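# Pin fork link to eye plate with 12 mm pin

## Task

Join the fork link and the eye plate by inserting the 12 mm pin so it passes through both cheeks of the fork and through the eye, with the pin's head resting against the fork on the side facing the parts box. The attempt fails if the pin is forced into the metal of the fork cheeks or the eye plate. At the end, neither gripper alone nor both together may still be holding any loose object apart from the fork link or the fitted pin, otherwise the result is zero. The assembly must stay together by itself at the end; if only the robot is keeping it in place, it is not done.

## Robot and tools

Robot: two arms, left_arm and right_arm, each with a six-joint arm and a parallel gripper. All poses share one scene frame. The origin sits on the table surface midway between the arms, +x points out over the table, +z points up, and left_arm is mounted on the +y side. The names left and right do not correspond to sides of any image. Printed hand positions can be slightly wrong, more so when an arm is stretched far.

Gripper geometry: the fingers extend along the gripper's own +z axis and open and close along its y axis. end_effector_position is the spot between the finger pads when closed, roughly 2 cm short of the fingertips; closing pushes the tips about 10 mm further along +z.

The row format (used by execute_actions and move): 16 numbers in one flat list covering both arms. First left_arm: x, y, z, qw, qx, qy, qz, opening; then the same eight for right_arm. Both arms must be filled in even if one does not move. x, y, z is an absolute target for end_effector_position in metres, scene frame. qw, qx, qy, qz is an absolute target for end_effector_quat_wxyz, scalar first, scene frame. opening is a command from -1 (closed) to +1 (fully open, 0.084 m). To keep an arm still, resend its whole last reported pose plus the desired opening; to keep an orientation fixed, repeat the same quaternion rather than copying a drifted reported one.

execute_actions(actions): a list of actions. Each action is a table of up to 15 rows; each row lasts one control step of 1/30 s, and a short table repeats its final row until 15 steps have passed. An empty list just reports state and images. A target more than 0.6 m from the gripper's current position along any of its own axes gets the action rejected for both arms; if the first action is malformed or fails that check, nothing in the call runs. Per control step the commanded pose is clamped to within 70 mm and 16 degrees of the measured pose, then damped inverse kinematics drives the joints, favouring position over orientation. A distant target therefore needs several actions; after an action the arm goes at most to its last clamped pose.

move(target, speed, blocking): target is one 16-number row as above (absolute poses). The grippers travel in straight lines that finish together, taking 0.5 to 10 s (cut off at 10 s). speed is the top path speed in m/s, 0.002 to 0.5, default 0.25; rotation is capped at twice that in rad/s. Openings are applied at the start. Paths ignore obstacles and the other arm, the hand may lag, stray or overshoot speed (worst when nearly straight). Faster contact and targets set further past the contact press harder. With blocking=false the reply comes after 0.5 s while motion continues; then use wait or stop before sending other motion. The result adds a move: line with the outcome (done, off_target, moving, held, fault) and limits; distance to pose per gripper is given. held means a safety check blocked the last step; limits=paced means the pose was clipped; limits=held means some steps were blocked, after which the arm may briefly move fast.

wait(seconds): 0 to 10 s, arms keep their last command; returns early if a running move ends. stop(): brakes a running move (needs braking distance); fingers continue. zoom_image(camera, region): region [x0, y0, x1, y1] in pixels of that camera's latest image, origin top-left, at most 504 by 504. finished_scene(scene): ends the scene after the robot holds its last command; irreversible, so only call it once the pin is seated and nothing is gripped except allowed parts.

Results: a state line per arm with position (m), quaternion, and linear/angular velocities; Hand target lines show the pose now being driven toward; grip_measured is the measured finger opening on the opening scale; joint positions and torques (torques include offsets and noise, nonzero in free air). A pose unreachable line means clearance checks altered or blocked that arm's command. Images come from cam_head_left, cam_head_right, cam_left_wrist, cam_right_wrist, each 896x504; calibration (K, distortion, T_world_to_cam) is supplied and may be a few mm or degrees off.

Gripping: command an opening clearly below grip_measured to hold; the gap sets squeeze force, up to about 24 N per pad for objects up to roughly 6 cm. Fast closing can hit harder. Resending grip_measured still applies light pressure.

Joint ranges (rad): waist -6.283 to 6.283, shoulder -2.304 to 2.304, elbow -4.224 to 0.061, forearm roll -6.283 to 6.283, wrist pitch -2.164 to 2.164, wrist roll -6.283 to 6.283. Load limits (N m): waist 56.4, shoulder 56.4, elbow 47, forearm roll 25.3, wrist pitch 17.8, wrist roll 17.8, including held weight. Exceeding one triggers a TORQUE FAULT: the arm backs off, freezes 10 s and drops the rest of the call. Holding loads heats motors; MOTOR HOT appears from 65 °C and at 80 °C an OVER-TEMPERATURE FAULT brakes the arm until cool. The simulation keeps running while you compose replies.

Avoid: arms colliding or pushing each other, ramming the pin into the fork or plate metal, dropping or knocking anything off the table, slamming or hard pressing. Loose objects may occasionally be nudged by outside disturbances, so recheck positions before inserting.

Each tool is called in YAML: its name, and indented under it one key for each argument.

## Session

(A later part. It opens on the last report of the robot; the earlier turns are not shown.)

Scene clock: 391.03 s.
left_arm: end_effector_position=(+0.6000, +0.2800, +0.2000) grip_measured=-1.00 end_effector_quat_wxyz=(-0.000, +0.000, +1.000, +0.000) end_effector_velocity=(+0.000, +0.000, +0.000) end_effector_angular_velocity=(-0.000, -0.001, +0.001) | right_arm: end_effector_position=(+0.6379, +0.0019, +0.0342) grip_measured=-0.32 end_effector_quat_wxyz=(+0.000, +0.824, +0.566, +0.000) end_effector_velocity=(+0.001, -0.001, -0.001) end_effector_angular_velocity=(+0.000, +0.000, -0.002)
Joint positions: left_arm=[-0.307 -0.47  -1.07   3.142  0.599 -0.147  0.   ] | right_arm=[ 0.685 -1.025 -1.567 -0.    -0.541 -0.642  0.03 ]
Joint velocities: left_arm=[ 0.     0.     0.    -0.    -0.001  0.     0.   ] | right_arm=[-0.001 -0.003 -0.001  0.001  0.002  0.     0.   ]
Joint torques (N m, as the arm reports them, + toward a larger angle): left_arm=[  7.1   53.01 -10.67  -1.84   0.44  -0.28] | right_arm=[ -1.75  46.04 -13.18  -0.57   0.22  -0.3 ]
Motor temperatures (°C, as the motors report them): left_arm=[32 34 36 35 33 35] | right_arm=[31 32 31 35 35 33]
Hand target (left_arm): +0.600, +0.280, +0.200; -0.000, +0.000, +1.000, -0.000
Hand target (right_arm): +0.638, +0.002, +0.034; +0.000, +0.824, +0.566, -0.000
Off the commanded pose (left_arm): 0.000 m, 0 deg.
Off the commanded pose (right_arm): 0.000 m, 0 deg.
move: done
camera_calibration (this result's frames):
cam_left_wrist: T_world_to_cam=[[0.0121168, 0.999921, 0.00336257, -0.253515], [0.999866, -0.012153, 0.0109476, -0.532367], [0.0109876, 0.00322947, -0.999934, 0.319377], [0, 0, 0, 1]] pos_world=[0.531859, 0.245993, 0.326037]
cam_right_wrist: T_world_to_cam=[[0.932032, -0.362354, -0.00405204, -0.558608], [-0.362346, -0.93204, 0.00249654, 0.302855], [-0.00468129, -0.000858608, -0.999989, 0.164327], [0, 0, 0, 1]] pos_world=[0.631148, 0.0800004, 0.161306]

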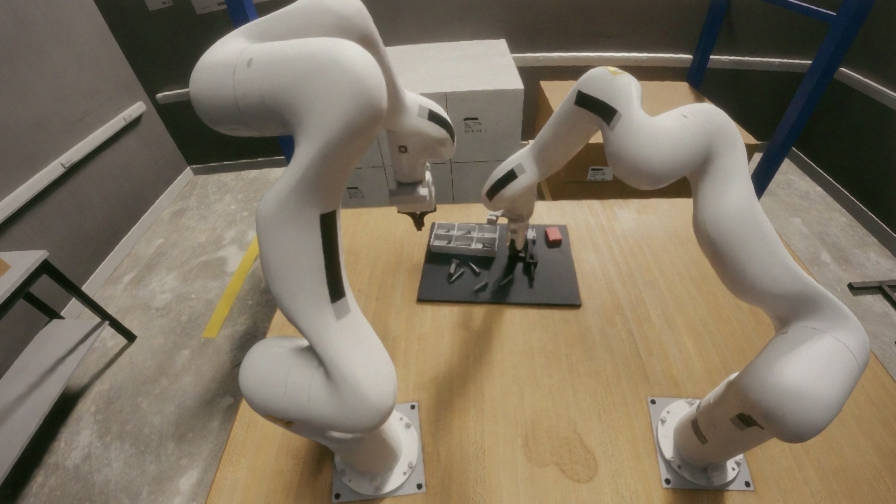

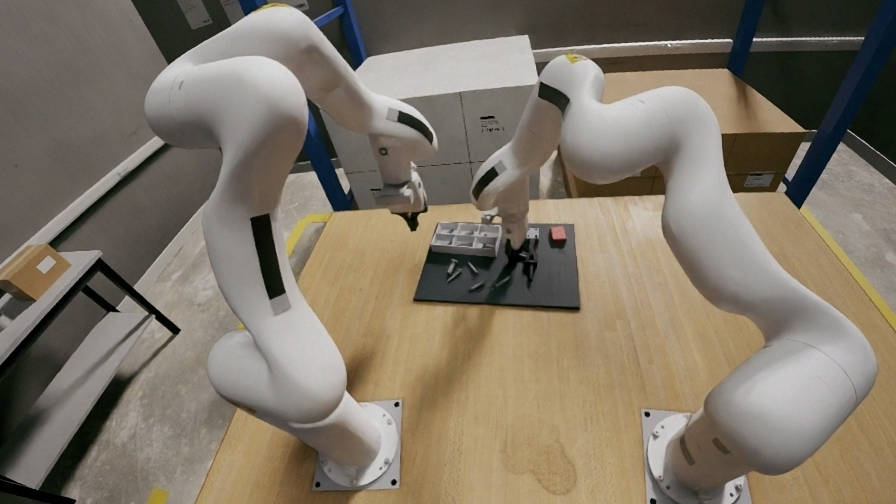

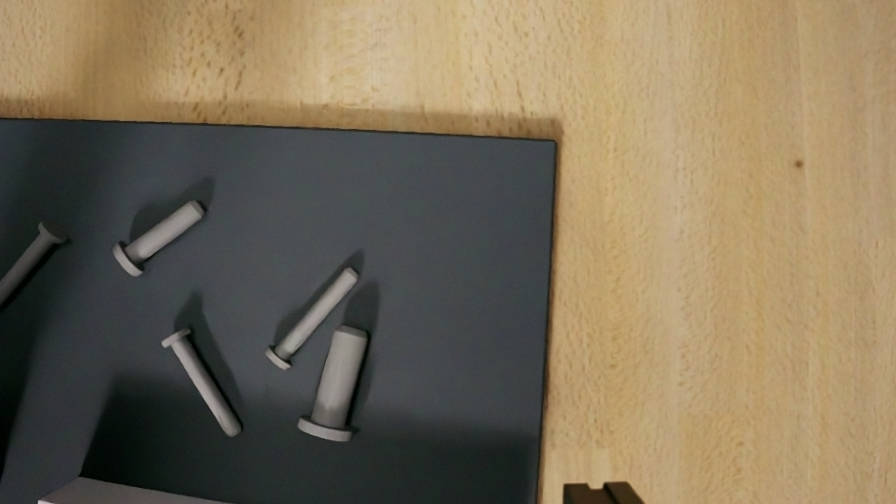

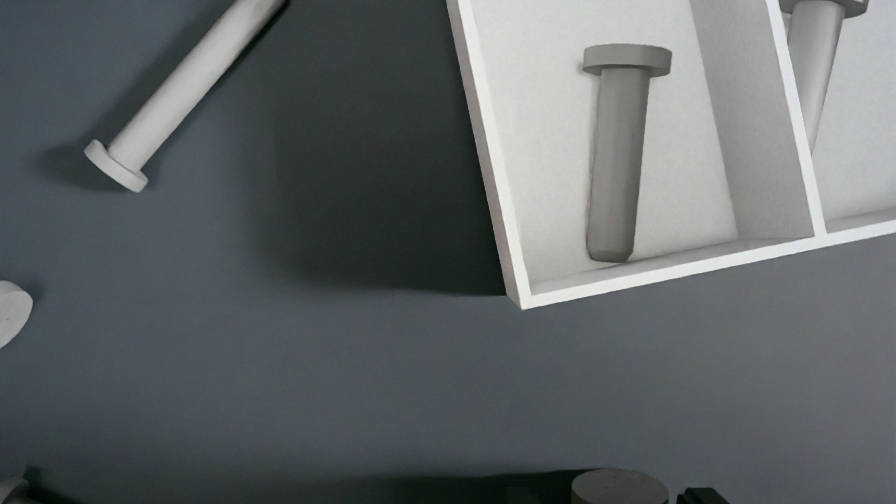

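move:
  target: [0.6,0.28,0.2,0,0,1,0,-1,0.6365,-0.002,0.034,0,0.824,0.566,0,-0.3]
  speed: 0.02

move:
  target: [0.6,0.28,0.2,0,0,1,0,-1,0.6365,-0.002,0.034,0,0.824,0.566,0,-1]
  speed: 0.02

move:
  target: [0.68,0.15,0.11,0,0,0.866,-0.5,-1,0.630,0.012,0.05,0,0.824,0.566,0,-1]
  speed: 0.1

move:
  target: [0.68,0.15,0.11,0,0,0.866,-0.5,-1,0.6255,0.008,0.040,0.0255,0.729,0.684,-0.024,-1]
  speed: 0.03

zoom_image:
  camera: "cam_left_wrist"
  region: [410,200,570,340]

Scene clock: 393.70 s.
left_arm: end_effector_position=(+0.6000, +0.2800, +0.2000) grip_measured=-1.00 end_effector_quat_wxyz=(+0.000, +0.000, +1.000, -0.000) end_effector_velocity=(+0.000, +0.000, +0.000) end_effector_angular_velocity=(+0.000, -0.000, +0.000) | right_arm: end_effector_position=(+0.6365, -0.0019, +0.0340) grip_measured=-0.32 end_effector_quat_wxyz=(+0.000, +0.824, +0.566, -0.000) end_effector_velocity=(-0.001, -0.001, -0.000) end_effector_angular_velocity=(-0.001, +0.000, +0.001)
Joint positions: left_arm=[-0.307 -0.47  -1.07   3.142  0.599 -0.147  0.   ] | right_arm=[ 0.681 -1.019 -1.554 -0.    -0.535 -0.645  0.03 ]
Joint velocities: left_arm=[ 0.     0.    -0.     0.001  0.    -0.     0.   ] | right_arm=[-0.001  0.002  0.005 -0.001  0.003 -0.002 -0.   ]
Joint torques (N m, as the arm reports them, + toward a larger angle): left_arm=[  6.15  53.27 -10.27  -1.64   0.41  -0.18] | right_arm=[ -2.31  45.55 -12.61  -0.5    0.33   0.12]
Motor temperatures (°C, as the motors report them): left_arm=[32 34 36 35 33 35] | right_arm=[31 32 31 35 35 33]
Hand target (left_arm): +0.600, +0.280, +0.200; +0.000, +0.000, +1.000, -0.000
Hand target (right_arm): +0.636, -0.002, +0.034; +0.000, +0.824, +0.566, -0.000
Off the commanded pose (left_arm): 0.000 m, 0 deg.
Off the commanded pose (right_arm): 0.000 m, 0 deg.
move: done
camera_calibration (this result's frames):
cam_left_wrist: T_world_to_cam=[[0.0121169, 0.999921, 0.00336255, -0.253515], [0.999866, -0.012153, 0.0109477, -0.532367], [0.0109877, 0.00322945, -0.999934, 0.319377], [0, 0, 0, 1]] pos_world=[0.531859, 0.245994, 0.326037]
cam_right_wrist: T_world_to_cam=[[0.932042, -0.362325, -0.0042112, -0.558715], [-0.362317, -0.932051, 0.00260147, 0.298804], [-0.00486763, -0.00089889, -0.999988, 0.164202], [0, 0, 0, 1]] pos_world=[0.629807, 0.0762116, 0.16107]

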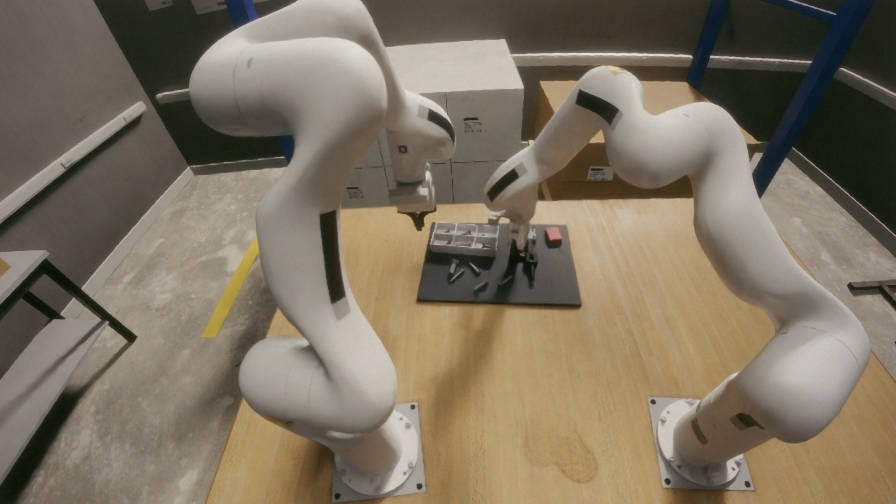

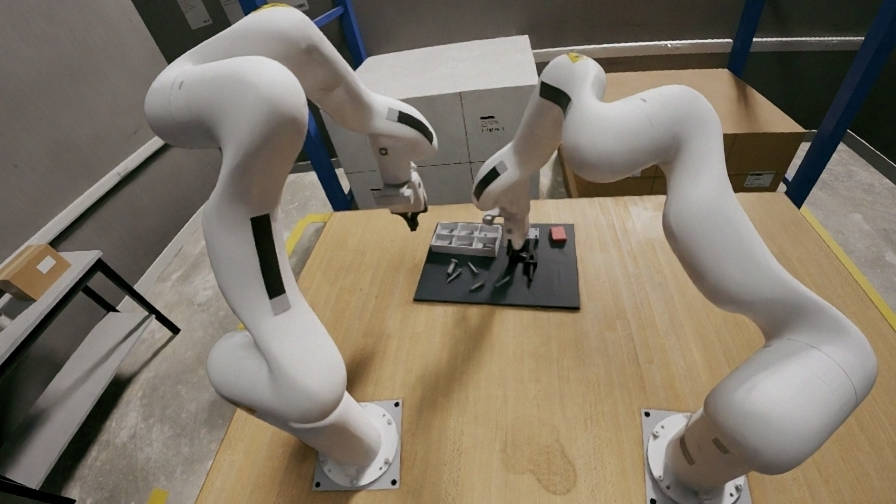

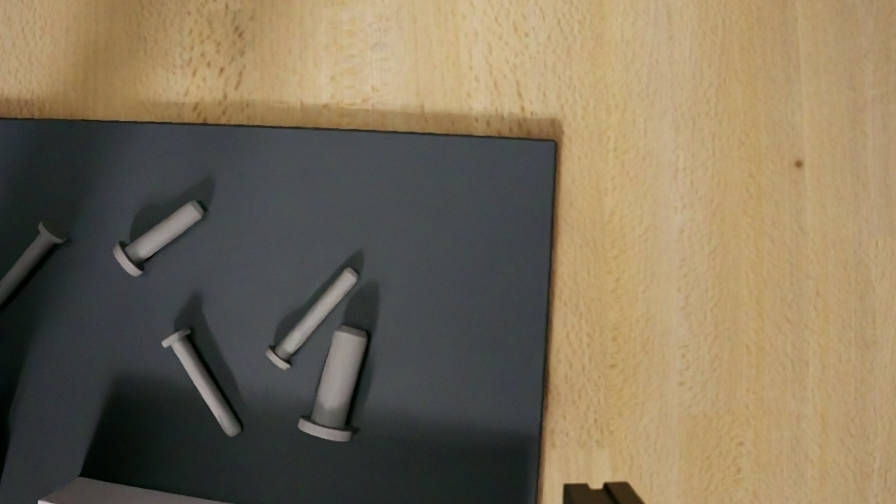

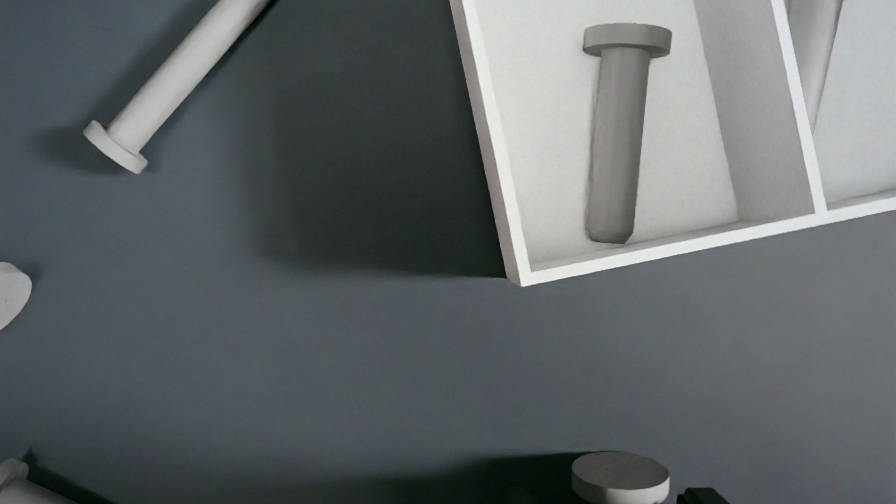

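Scene clock: 394.40 s.
left_arm: end_effector_position=(+0.6000, +0.2800, +0.2000) grip_measured=-1.00 end_effector_quat_wxyz=(+0.000, +0.000, +1.000, -0.000) end_effector_velocity=(+0.000, -0.000, -0.000) end_effector_angular_velocity=(-0.000, -0.000, +0.000) | right_arm: end_effector_position=(+0.6365, -0.0020, +0.0340) grip_measured=-0.74 end_effector_quat_wxyz=(-0.000, +0.824, +0.566, +0.000) end_effector_velocity=(-0.001, -0.001, -0.001) end_effector_angular_velocity=(-0.002, +0.003, -0.001)
Joint positions: left_arm=[-0.307 -0.47  -1.07   3.142  0.599 -0.147  0.   ] | right_arm=[ 0.681 -1.019 -1.554  0.    -0.535 -0.646  0.011]
Joint velocities: left_arm=[-0.    -0.     0.    -0.001 -0.001  0.     0.   ] | right_arm=[ 0.    -0.001  0.002 -0.     0.     0.001  0.   ]
Joint torques (N m, as the arm reports them, + toward a larger angle): left_arm=[  5.94  53.62 -10.53  -1.33   0.38  -0.15] | right_arm=[ -0.31  45.7  -13.67  -1.5    0.3   -0.54]
Motor temperatures (°C, as the motors report them): left_arm=[32 34 36 35 33 35] | right_arm=[31 32 31 35 35 33]
Hand target (left_arm): +0.600, +0.280, +0.200; +0.000, -0.000, +1.000, +0.000
Hand target (right_arm): +0.636, -0.002, +0.034; +0.000, +0.824, +0.566, +0.000
Off the commanded pose (left_arm): 0.000 m, 0 deg.
Off the commanded pose (right_arm): 0.000 m, 0 deg.
move: done
camera_calibration (this result's frames):
cam_left_wrist: T_world_to_cam=[[0.012117, 0.999921, 0.00336254, -0.253515], [0.999866, -0.0121532, 0.0109477, -0.532367], [0.0109877, 0.00322943, -0.999934, 0.319377], [0, 0, 0, 1]] pos_world=[0.531859, 0.245993, 0.326037]
cam_right_wrist: T_world_to_cam=[[0.932049, -0.362307, -0.00419744, -0.558729], [-0.362299, -0.932058, 0.00256683, 0.298675], [-0.00484224, -0.000871683, -0.999988, 0.164173], [0, 0, 0, 1]] pos_world=[0.629767, 0.076094, 0.16106]

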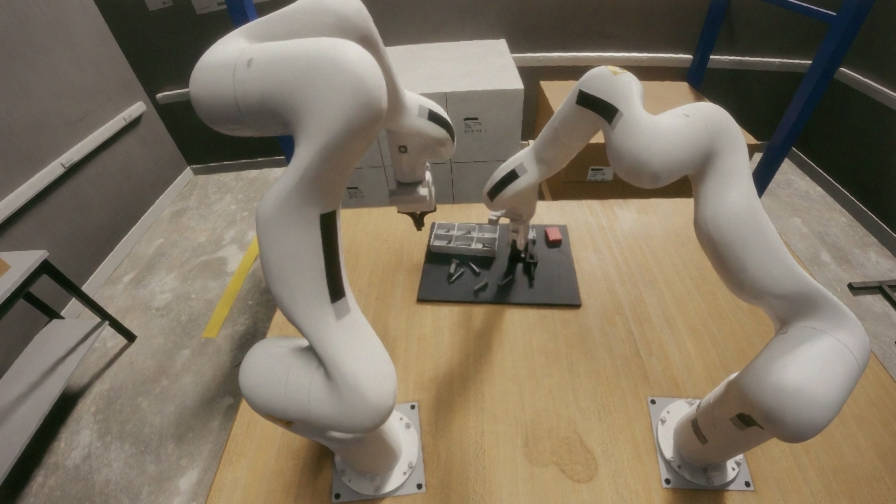

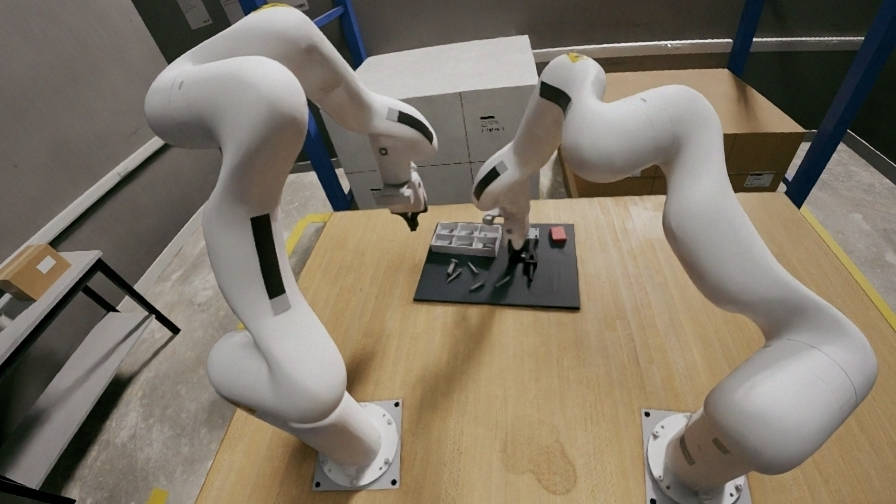

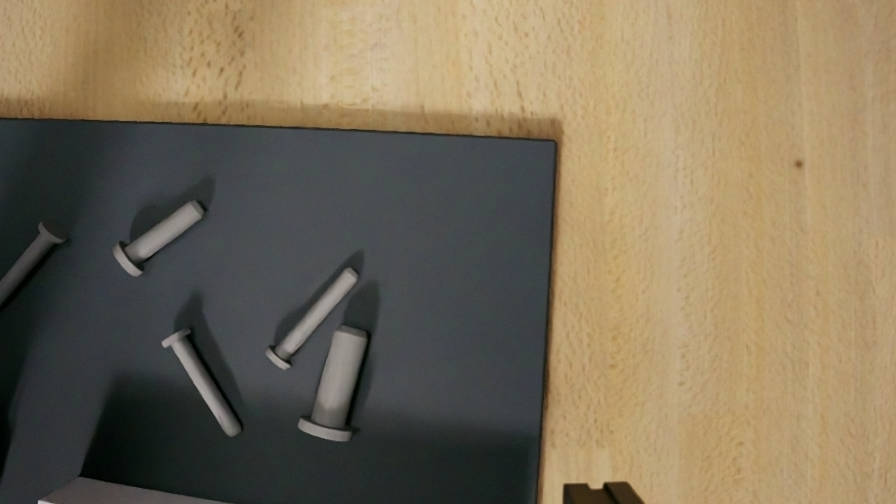

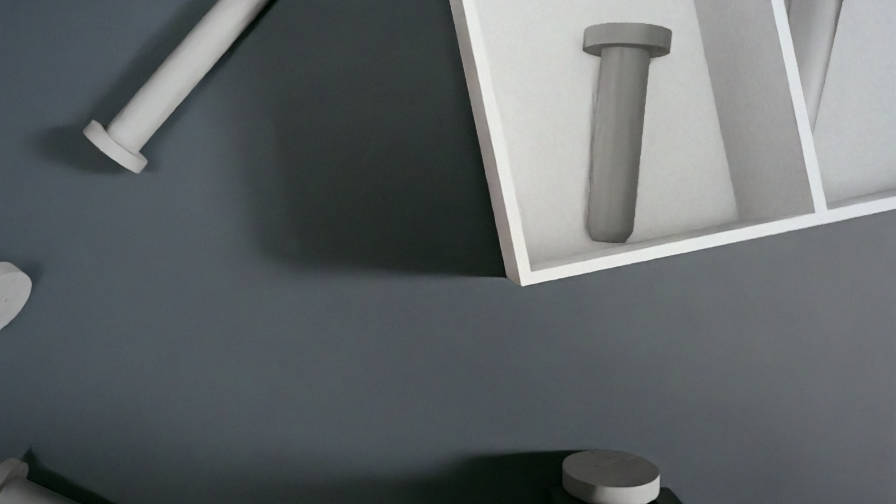

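Scene clock: 400.00 s.
left_arm: end_effector_position=(+0.6811, +0.1505, +0.1106) grip_measured=-1.00 end_effector_quat_wxyz=(-0.001, -0.000, +0.867, -0.499) end_effector_velocity=(+0.001, -0.001, -0.001) end_effector_angular_velocity=(-0.011, -0.001, +0.001) | right_arm: end_effector_position=(+0.6301, +0.0120, +0.0500) grip_measured=-0.74 end_effector_quat_wxyz=(+0.000, +0.824, +0.566, -0.000) end_effector_velocity=(+0.000, +0.000, +0.001) end_effector_angular_velocity=(+0.001, -0.001, -0.001)
Joint positions: left_arm=[-0.155 -0.988 -1.349  1.779  1.084  1.157  0.   ] | right_arm=[ 0.704 -0.996 -1.555 -0.    -0.559 -0.623  0.011]
Joint velocities: left_arm=[ 0.    -0.008 -0.006 -0.007  0.01   0.005  0.   ] | right_arm=[-0.     0.001 -0.     0.    -0.     0.001  0.   ]
Joint torques (N m, as the arm reports them, + toward a larger angle): left_arm=[ 6.6  70.08 -8.21 -1.68  1.29 -0.39] | right_arm=[ -2.84  45.87 -13.32  -1.09   0.52  -0.32]
Motor temperatures (°C, as the motors report them): left_arm=[32 34 36 35 33 35] | right_arm=[31 32 31 35 35 33]
Hand target (left_arm): +0.681, +0.150, +0.110; -0.001, -0.000, +0.866, -0.500
Hand target (right_arm): +0.630, +0.012, +0.050; +0.000, +0.824, +0.566, -0.000
Off the commanded pose (left_arm): 0.001 m, 0 deg.
Off the commanded pose (right_arm): 0.000 m, 0 deg.
move: done
camera_calibration (this result's frames):
cam_left_wrist: T_world_to_cam=[[0.0108661, 0.504521, -0.863331, 0.0465653], [0.999897, 0.00259098, 0.0140991, -0.616626], [0.00935015, -0.863396, -0.504441, 0.30628], [0, 0, 0, 1]] pos_world=[0.613193, 0.242545, 0.203395]
cam_right_wrist: T_world_to_cam=[[0.932054, -0.362294, -0.00420544, -0.5476], [-0.362286, -0.932063, 0.00261695, 0.309334], [-0.00486784, -0.000915566, -0.999988, 0.180131], [0, 0, 0, 1]] pos_world=[0.623337, 0.0900916, 0.177017]

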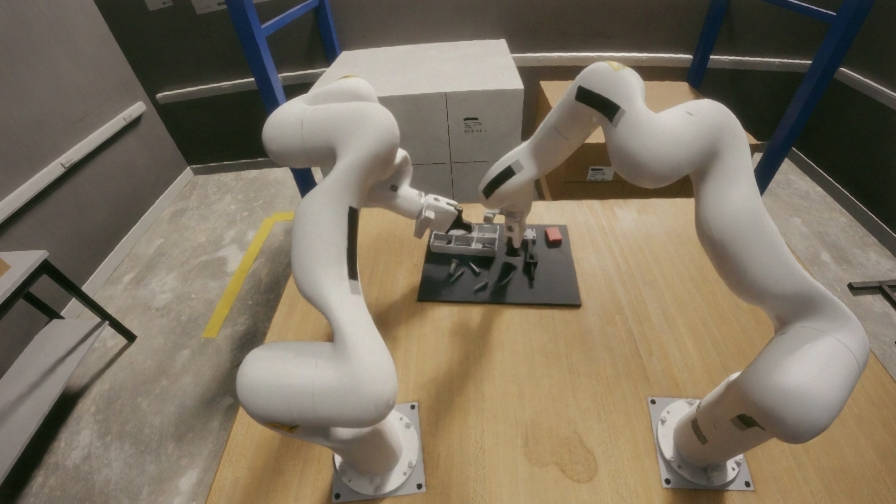

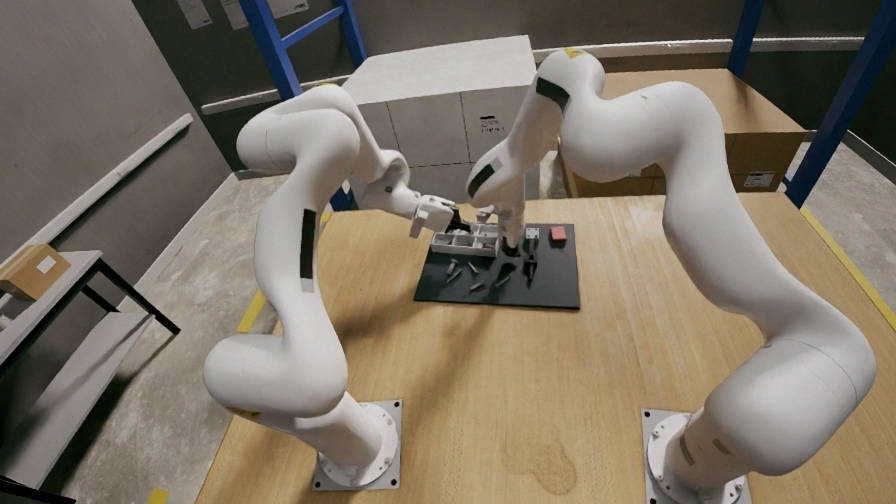

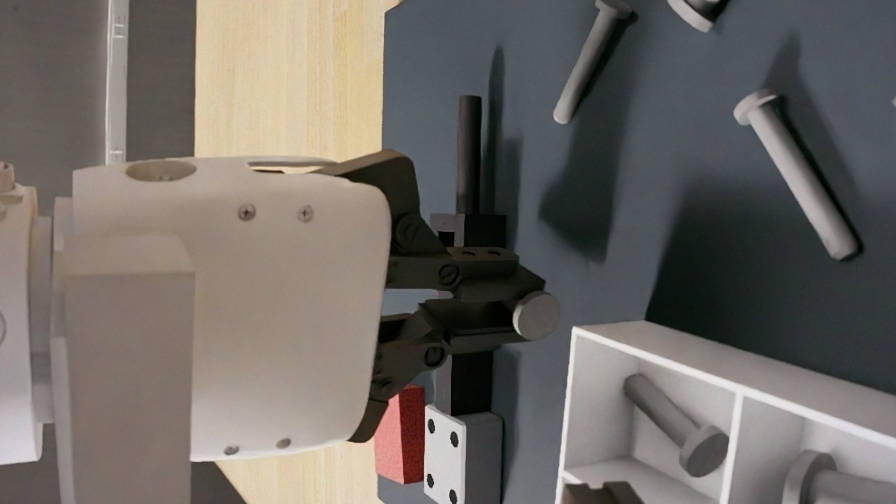

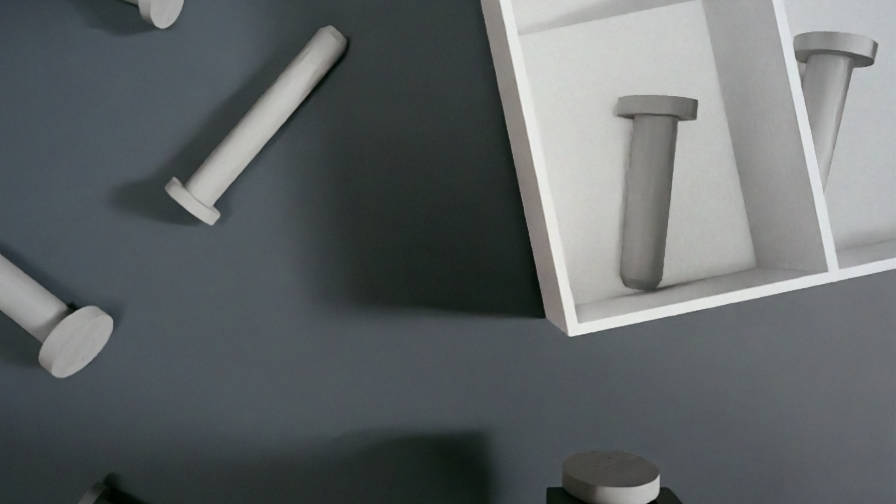

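Scene clock: 405.40 s.
left_arm: end_effector_position=(+0.6800, +0.1500, +0.1100) grip_measured=-1.00 end_effector_quat_wxyz=(-0.000, -0.000, +0.866, -0.500) end_effector_velocity=(-0.000, -0.000, -0.000) end_effector_angular_velocity=(-0.000, +0.000, -0.001) | right_arm: end_effector_position=(+0.6254, +0.0080, +0.0400) grip_measured=-0.74 end_effector_quat_wxyz=(+0.025, +0.729, +0.684, -0.024) end_effector_velocity=(-0.000, -0.001, -0.000) end_effector_angular_velocity=(-0.003, +0.000, +0.011)
Joint positions: left_arm=[-0.155 -0.987 -1.345  1.774  1.085  1.164  0.   ] | right_arm=[ 0.723 -1.021 -1.574 -0.103 -0.595 -0.82   0.011]
Joint velocities: left_arm=[-0.001 -0.     0.    -0.    -0.     0.     0.   ] | right_arm=[-0.     0.     0.001 -0.005 -0.001 -0.007 -0.   ]
Joint torques (N m, as the arm reports them, + toward a larger angle): left_arm=[ 6.51 69.8  -8.29 -1.81  1.43 -0.24] | right_arm=[  0.17  47.15 -12.68  -0.93   0.46  -0.21]
Motor temperatures (°C, as the motors report them): left_arm=[32 34 36 35 33 35] | right_arm=[31 32 31 35 35 33]
Hand target (left_arm): +0.680, +0.150, +0.110; -0.000, -0.000, +0.866, -0.500
Hand target (right_arm): +0.625, +0.008, +0.040; +0.025, +0.729, +0.684, -0.024
Off the commanded pose (left_arm): 0.000 m, 0 deg.
Off the commanded pose (right_arm): 0.000 m, 0 deg.
move: done
camera_calibration (this result's frames):
cam_left_wrist: T_world_to_cam=[[0.0121092, 0.502861, -0.864283, 0.045812], [0.999866, 0.00340008, 0.015987, -0.615844], [0.0109779, -0.864361, -0.502752, 0.30438], [0, 0, 0, 1]] pos_world=[0.611866, 0.242151, 0.202468]
cam_right_wrist: T_world_to_cam=[[0.997666, -0.0682856, 0.00047679, -0.588348], [-0.0681423, -0.995069, 0.0720751, 0.117718], [-0.00444725, -0.0719393, -0.997399, 0.170373], [0, 0, 0, 1]] pos_world=[0.595754, 0.0892181, 0.161726]

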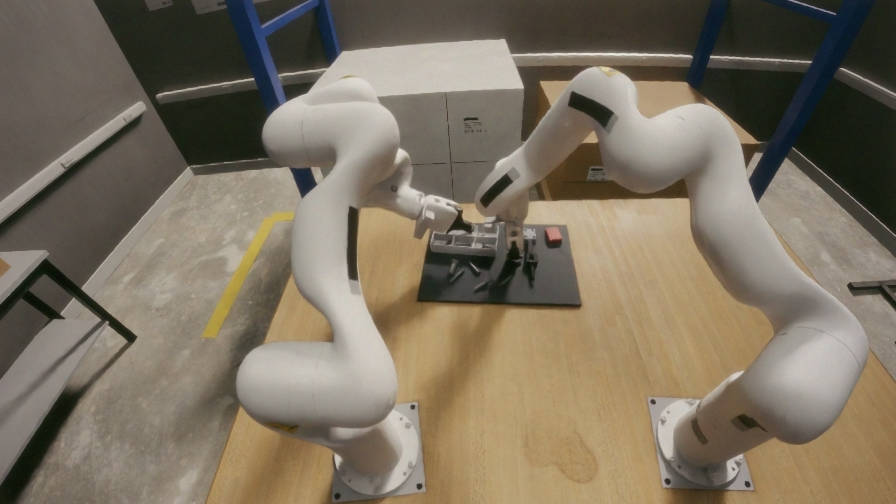

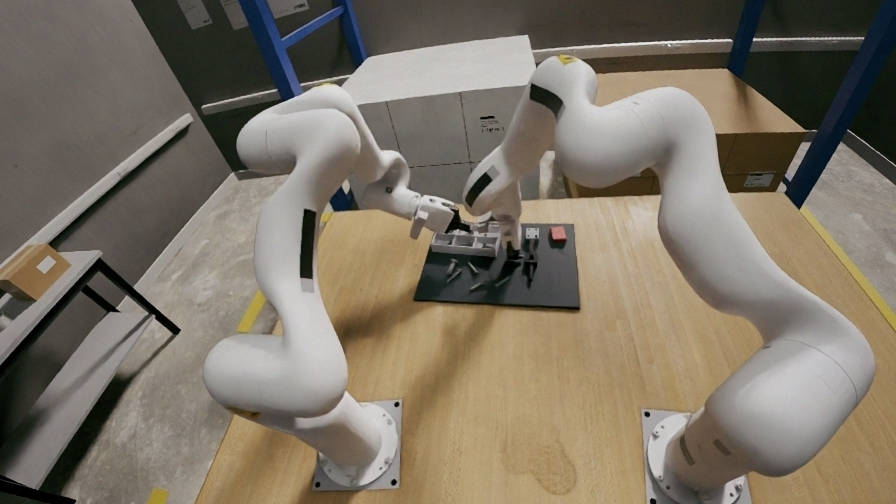

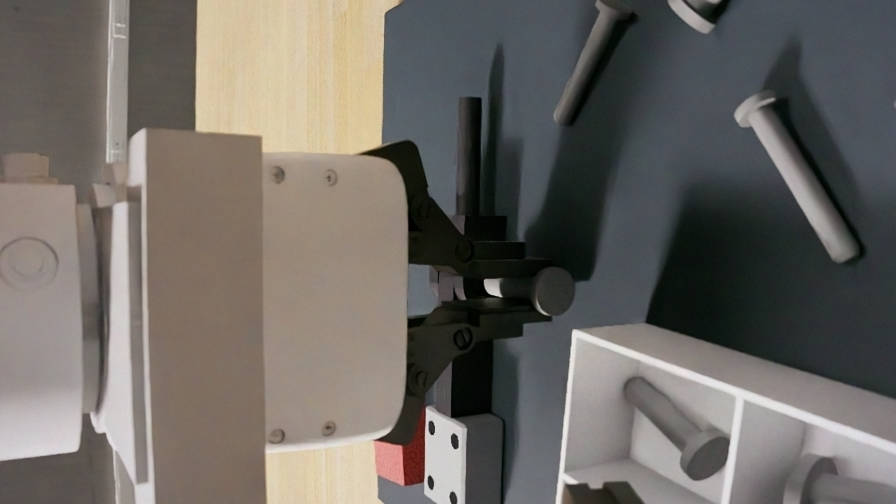

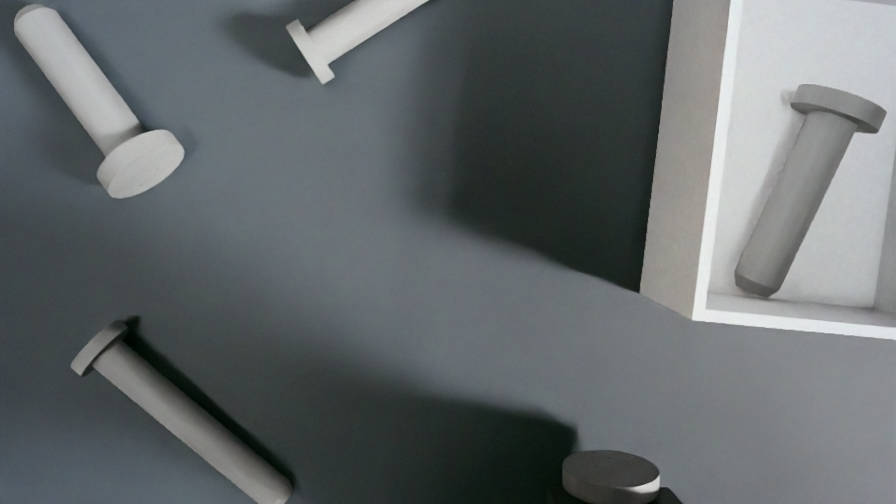

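Region (410, 200, 570, 340) of cam_left_wrist's 896x504 image, scaled by 3.150, with more detail than that image has; it fills the top 441 rows of this view, and the rest is white.

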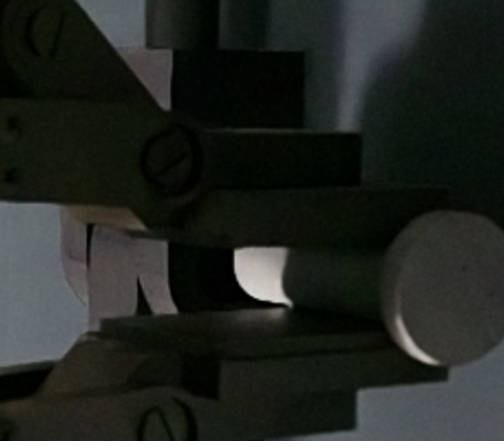

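move:
  target: [0.68,0.15,0.11,0,0,0.866,-0.5,-1,0.6255,-0.006,0.040,0.0255,0.729,0.684,-0.024,-1]
  speed: 0.004

move:
  target: [0.68,0.15,0.11,0,0,0.866,-0.5,-1,0.6255,-0.014,0.040,0.0255,0.729,0.684,-0.024,-1]
  speed: 0.003

zoom_image:
  camera: "cam_left_wrist"
  region: [410,200,570,340]

Scene clock: 410.50 s.
left_arm: end_effector_position=(+0.6800, +0.1500, +0.1100) grip_measured=-1.00 end_effector_quat_wxyz=(+0.000, +0.000, +0.866, -0.500) end_effector_velocity=(+0.000, +0.001, +0.000) end_effector_angular_velocity=(-0.000, -0.000, +0.001) | right_arm: end_effector_position=(+0.6258, -0.0056, +0.0403) grip_measured=-0.74 end_effector_quat_wxyz=(+0.026, +0.729, +0.684, -0.023) end_effector_velocity=(-0.001, -0.001, -0.001) end_effector_angular_velocity=(-0.000, +0.001, +0.000)
Joint positions: left_arm=[-0.155 -0.987 -1.345  1.773  1.085  1.164  0.   ] | right_arm=[ 0.706 -1.005 -1.543 -0.107 -0.578 -0.833  0.011]
Joint velocities: left_arm=[ 0.001  0.    -0.    -0.     0.    -0.     0.   ] | right_arm=[-0.001  0.001  0.003 -0.     0.001 -0.001  0.   ]
Joint torques (N m, as the arm reports them, + toward a larger angle): left_arm=[ 6.71 70.16 -8.36 -1.8   1.39 -0.25] | right_arm=[-7.72 43.93 -9.13 -1.7  -2.58  0.05]
Motor temperatures (°C, as the motors report them): left_arm=[32 34 36 35 33 35] | right_arm=[31 32 31 35 35 33]
Hand target (left_arm): +0.680, +0.150, +0.110; -0.000, +0.000, +0.866, -0.500
Hand target (right_arm): +0.625, -0.006, +0.040; +0.025, +0.729, +0.684, -0.024
Off the commanded pose (left_arm): 0.000 m, 0 deg.
Off the commanded pose (right_arm): 0.001 m, 0 deg.
move: done
camera_calibration (this result's frames):
cam_left_wrist: T_world_to_cam=[[0.012117, 0.502851, -0.864288, 0.0458103], [0.999866, 0.00340471, 0.0159986, -0.61584], [0.0109876, -0.864367, -0.502742, 0.304372], [0, 0, 0, 1]] pos_world=[0.611859, 0.24215, 0.202467]
cam_right_wrist: T_world_to_cam=[[0.997727, -0.0673699, 0.00134782, -0.589726], [-0.0672935, -0.995164, 0.0715565, 0.103636], [-0.00347946, -0.0714846, -0.997436, 0.169019], [0, 0, 0, 1]] pos_world=[0.595948, 0.0754874, 0.161965]

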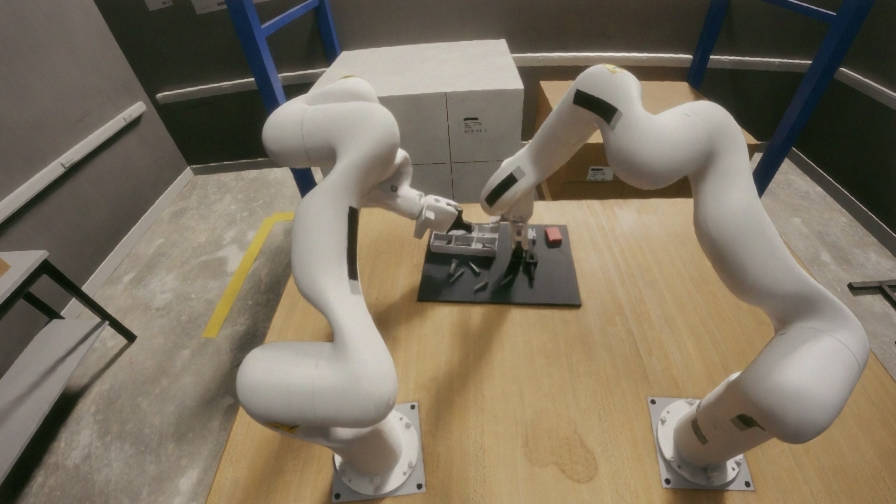

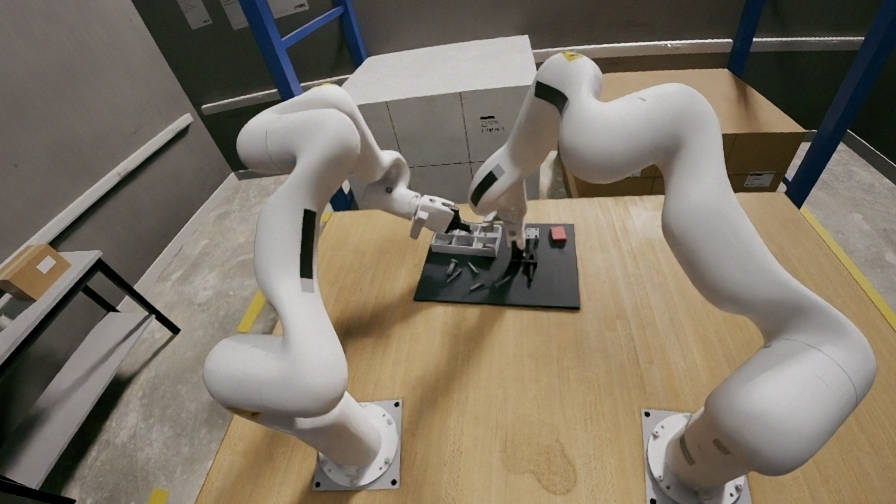

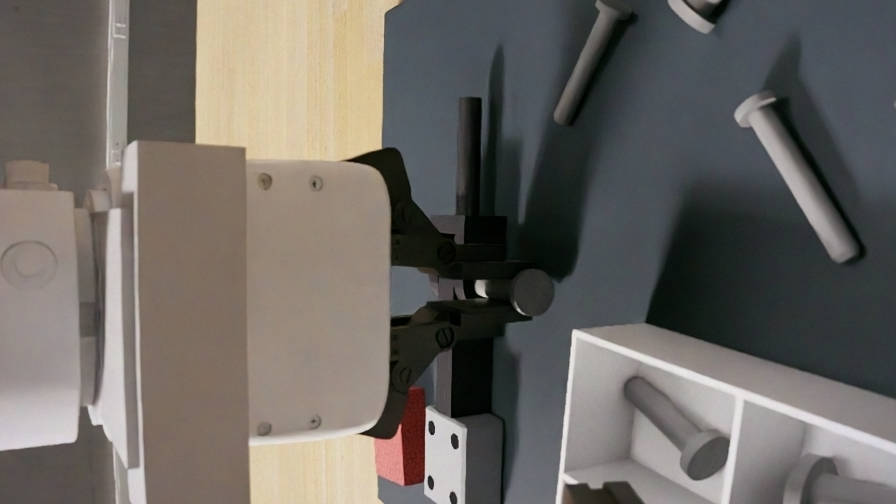

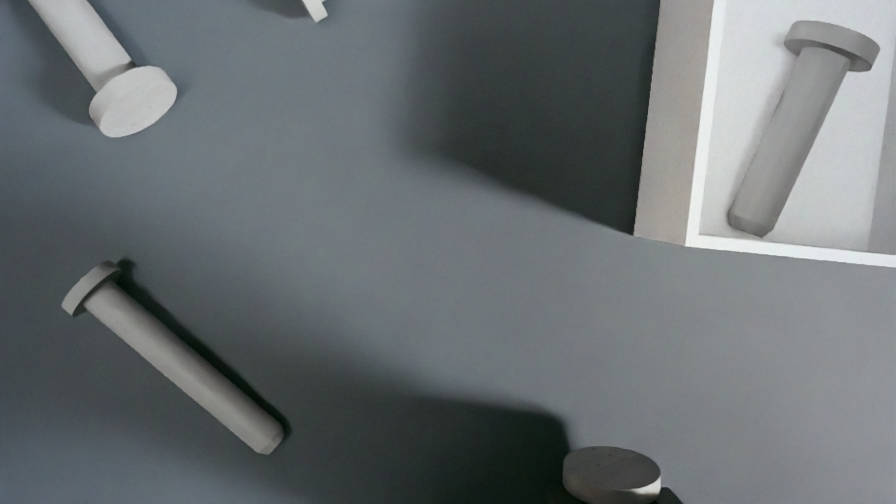

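Scene clock: 413.50 s.
left_arm: end_effector_position=(+0.6800, +0.1500, +0.1100) grip_measured=-1.00 end_effector_quat_wxyz=(-0.000, +0.000, +0.866, -0.500) end_effector_velocity=(-0.001, -0.001, -0.000) end_effector_angular_velocity=(+0.000, +0.001, -0.002) | right_arm: end_effector_position=(+0.6254, -0.0138, +0.0400) grip_measured=-0.74 end_effector_quat_wxyz=(+0.025, +0.729, +0.684, -0.024) end_effector_velocity=(-0.001, +0.001, -0.000) end_effector_angular_velocity=(+0.000, -0.001, +0.003)
Joint positions: left_arm=[-0.155 -0.987 -1.345  1.773  1.085  1.164  0.   ] | right_arm=[ 0.697 -0.996 -1.525 -0.109 -0.569 -0.841  0.011]
Joint velocities: left_arm=[-0.001 -0.     0.     0.001  0.    -0.     0.   ] | right_arm=[ 0.002  0.     0.    -0.     0.001 -0.001 -0.   ]
Joint torques (N m, as the arm reports them, + toward a larger angle): left_arm=[ 5.87 69.52 -8.72 -1.93  1.37 -0.3 ] | right_arm=[-17.27  45.06 -10.53  -4.26  -0.92  -0.3 ]
Motor temperatures (°C, as the motors report them): left_arm=[32 34 36 35 33 35] | right_arm=[31 32 31 35 35 33]
Hand target (left_arm): +0.680, +0.150, +0.110; +0.000, +0.000, +0.866, -0.500
Hand target (right_arm): +0.625, -0.014, +0.040; +0.025, +0.729, +0.684, -0.024
Off the commanded pose (left_arm): 0.000 m, 0 deg.
Off the commanded pose (right_arm): 0.000 m, 0 deg.
move: done
camera_calibration (this result's frames):
cam_left_wrist: T_world_to_cam=[[0.012117, 0.502851, -0.864288, 0.0458104], [0.999866, 0.00340471, 0.0159986, -0.61584], [0.0109876, -0.864367, -0.502742, 0.304372], [0, 0, 0, 1]] pos_world=[0.611859, 0.24215, 0.202467]
cam_right_wrist: T_world_to_cam=[[0.997725, -0.0674121, 0.000524999, -0.589867], [-0.0672742, -0.995121, 0.0721734, 0.0954961], [-0.00434293, -0.0720446, -0.997392, 0.168699], [0, 0, 0, 1]] pos_world=[0.595682, 0.0674197, 0.161676]

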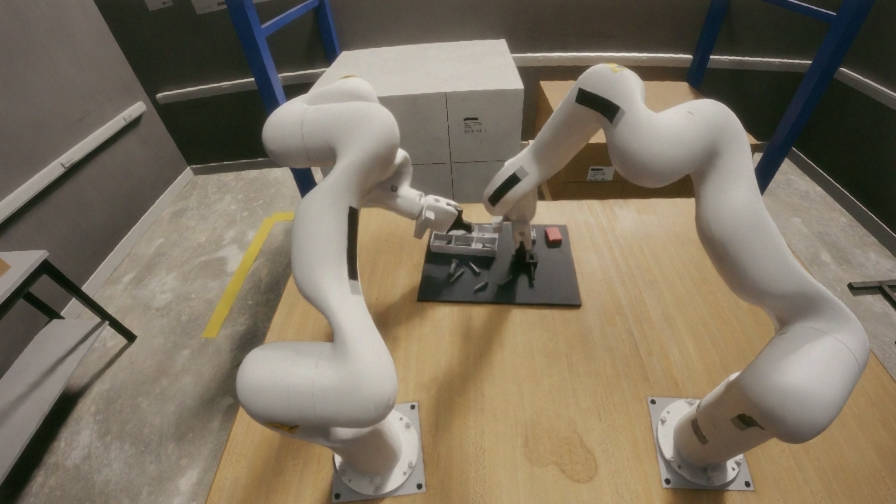

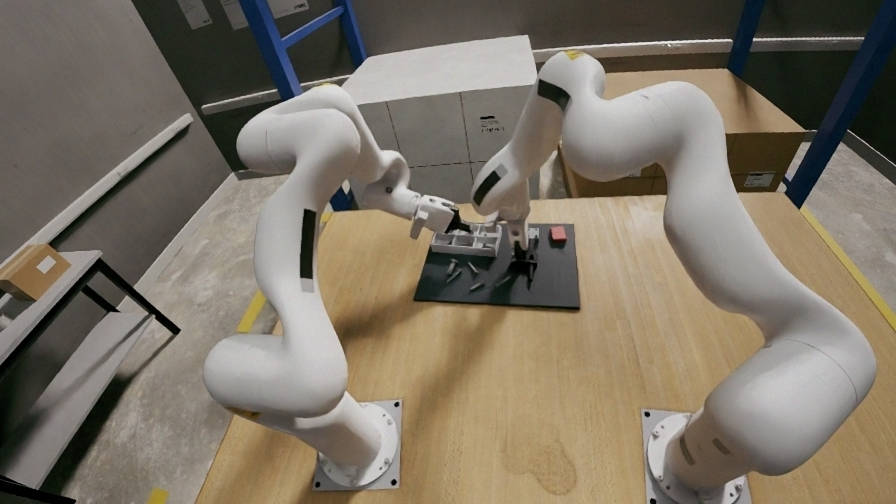

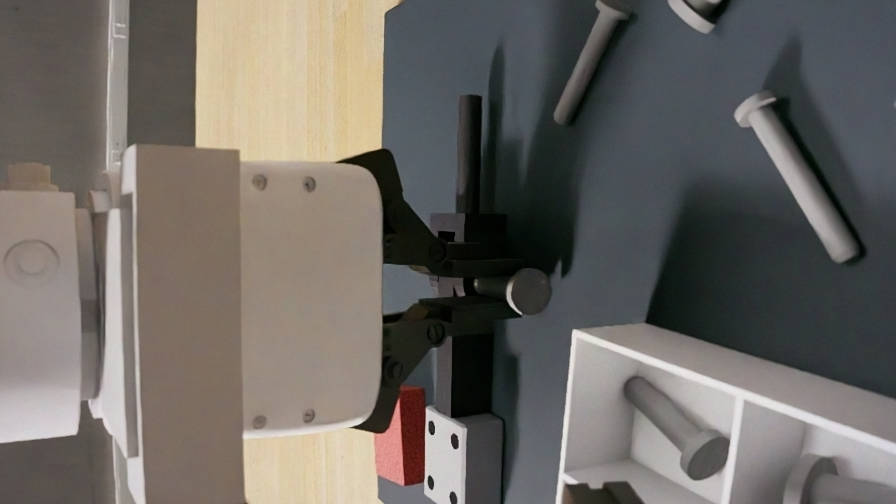

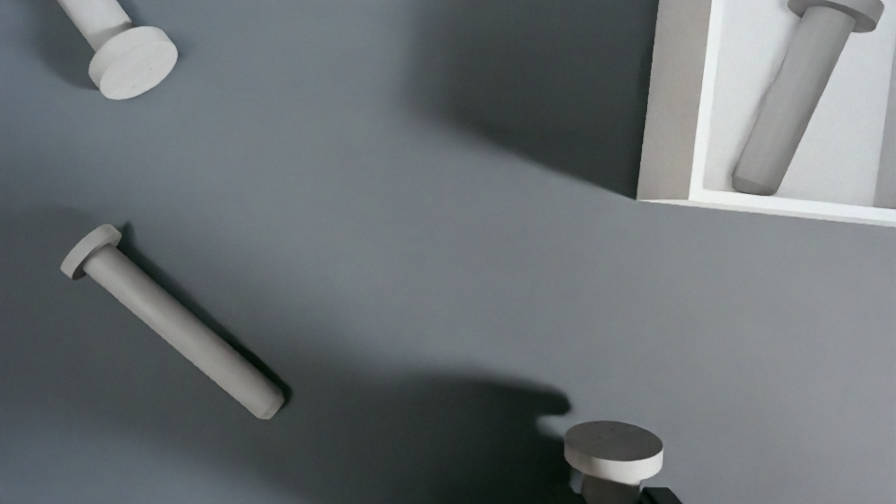

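Region (410, 200, 570, 340) of cam_left_wrist's 896x504 image, scaled by 3.150, with more detail than that image has; it fills the top 441 rows of this view, and the rest is white.

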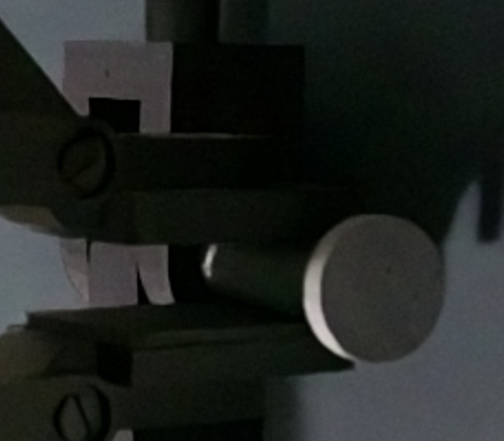

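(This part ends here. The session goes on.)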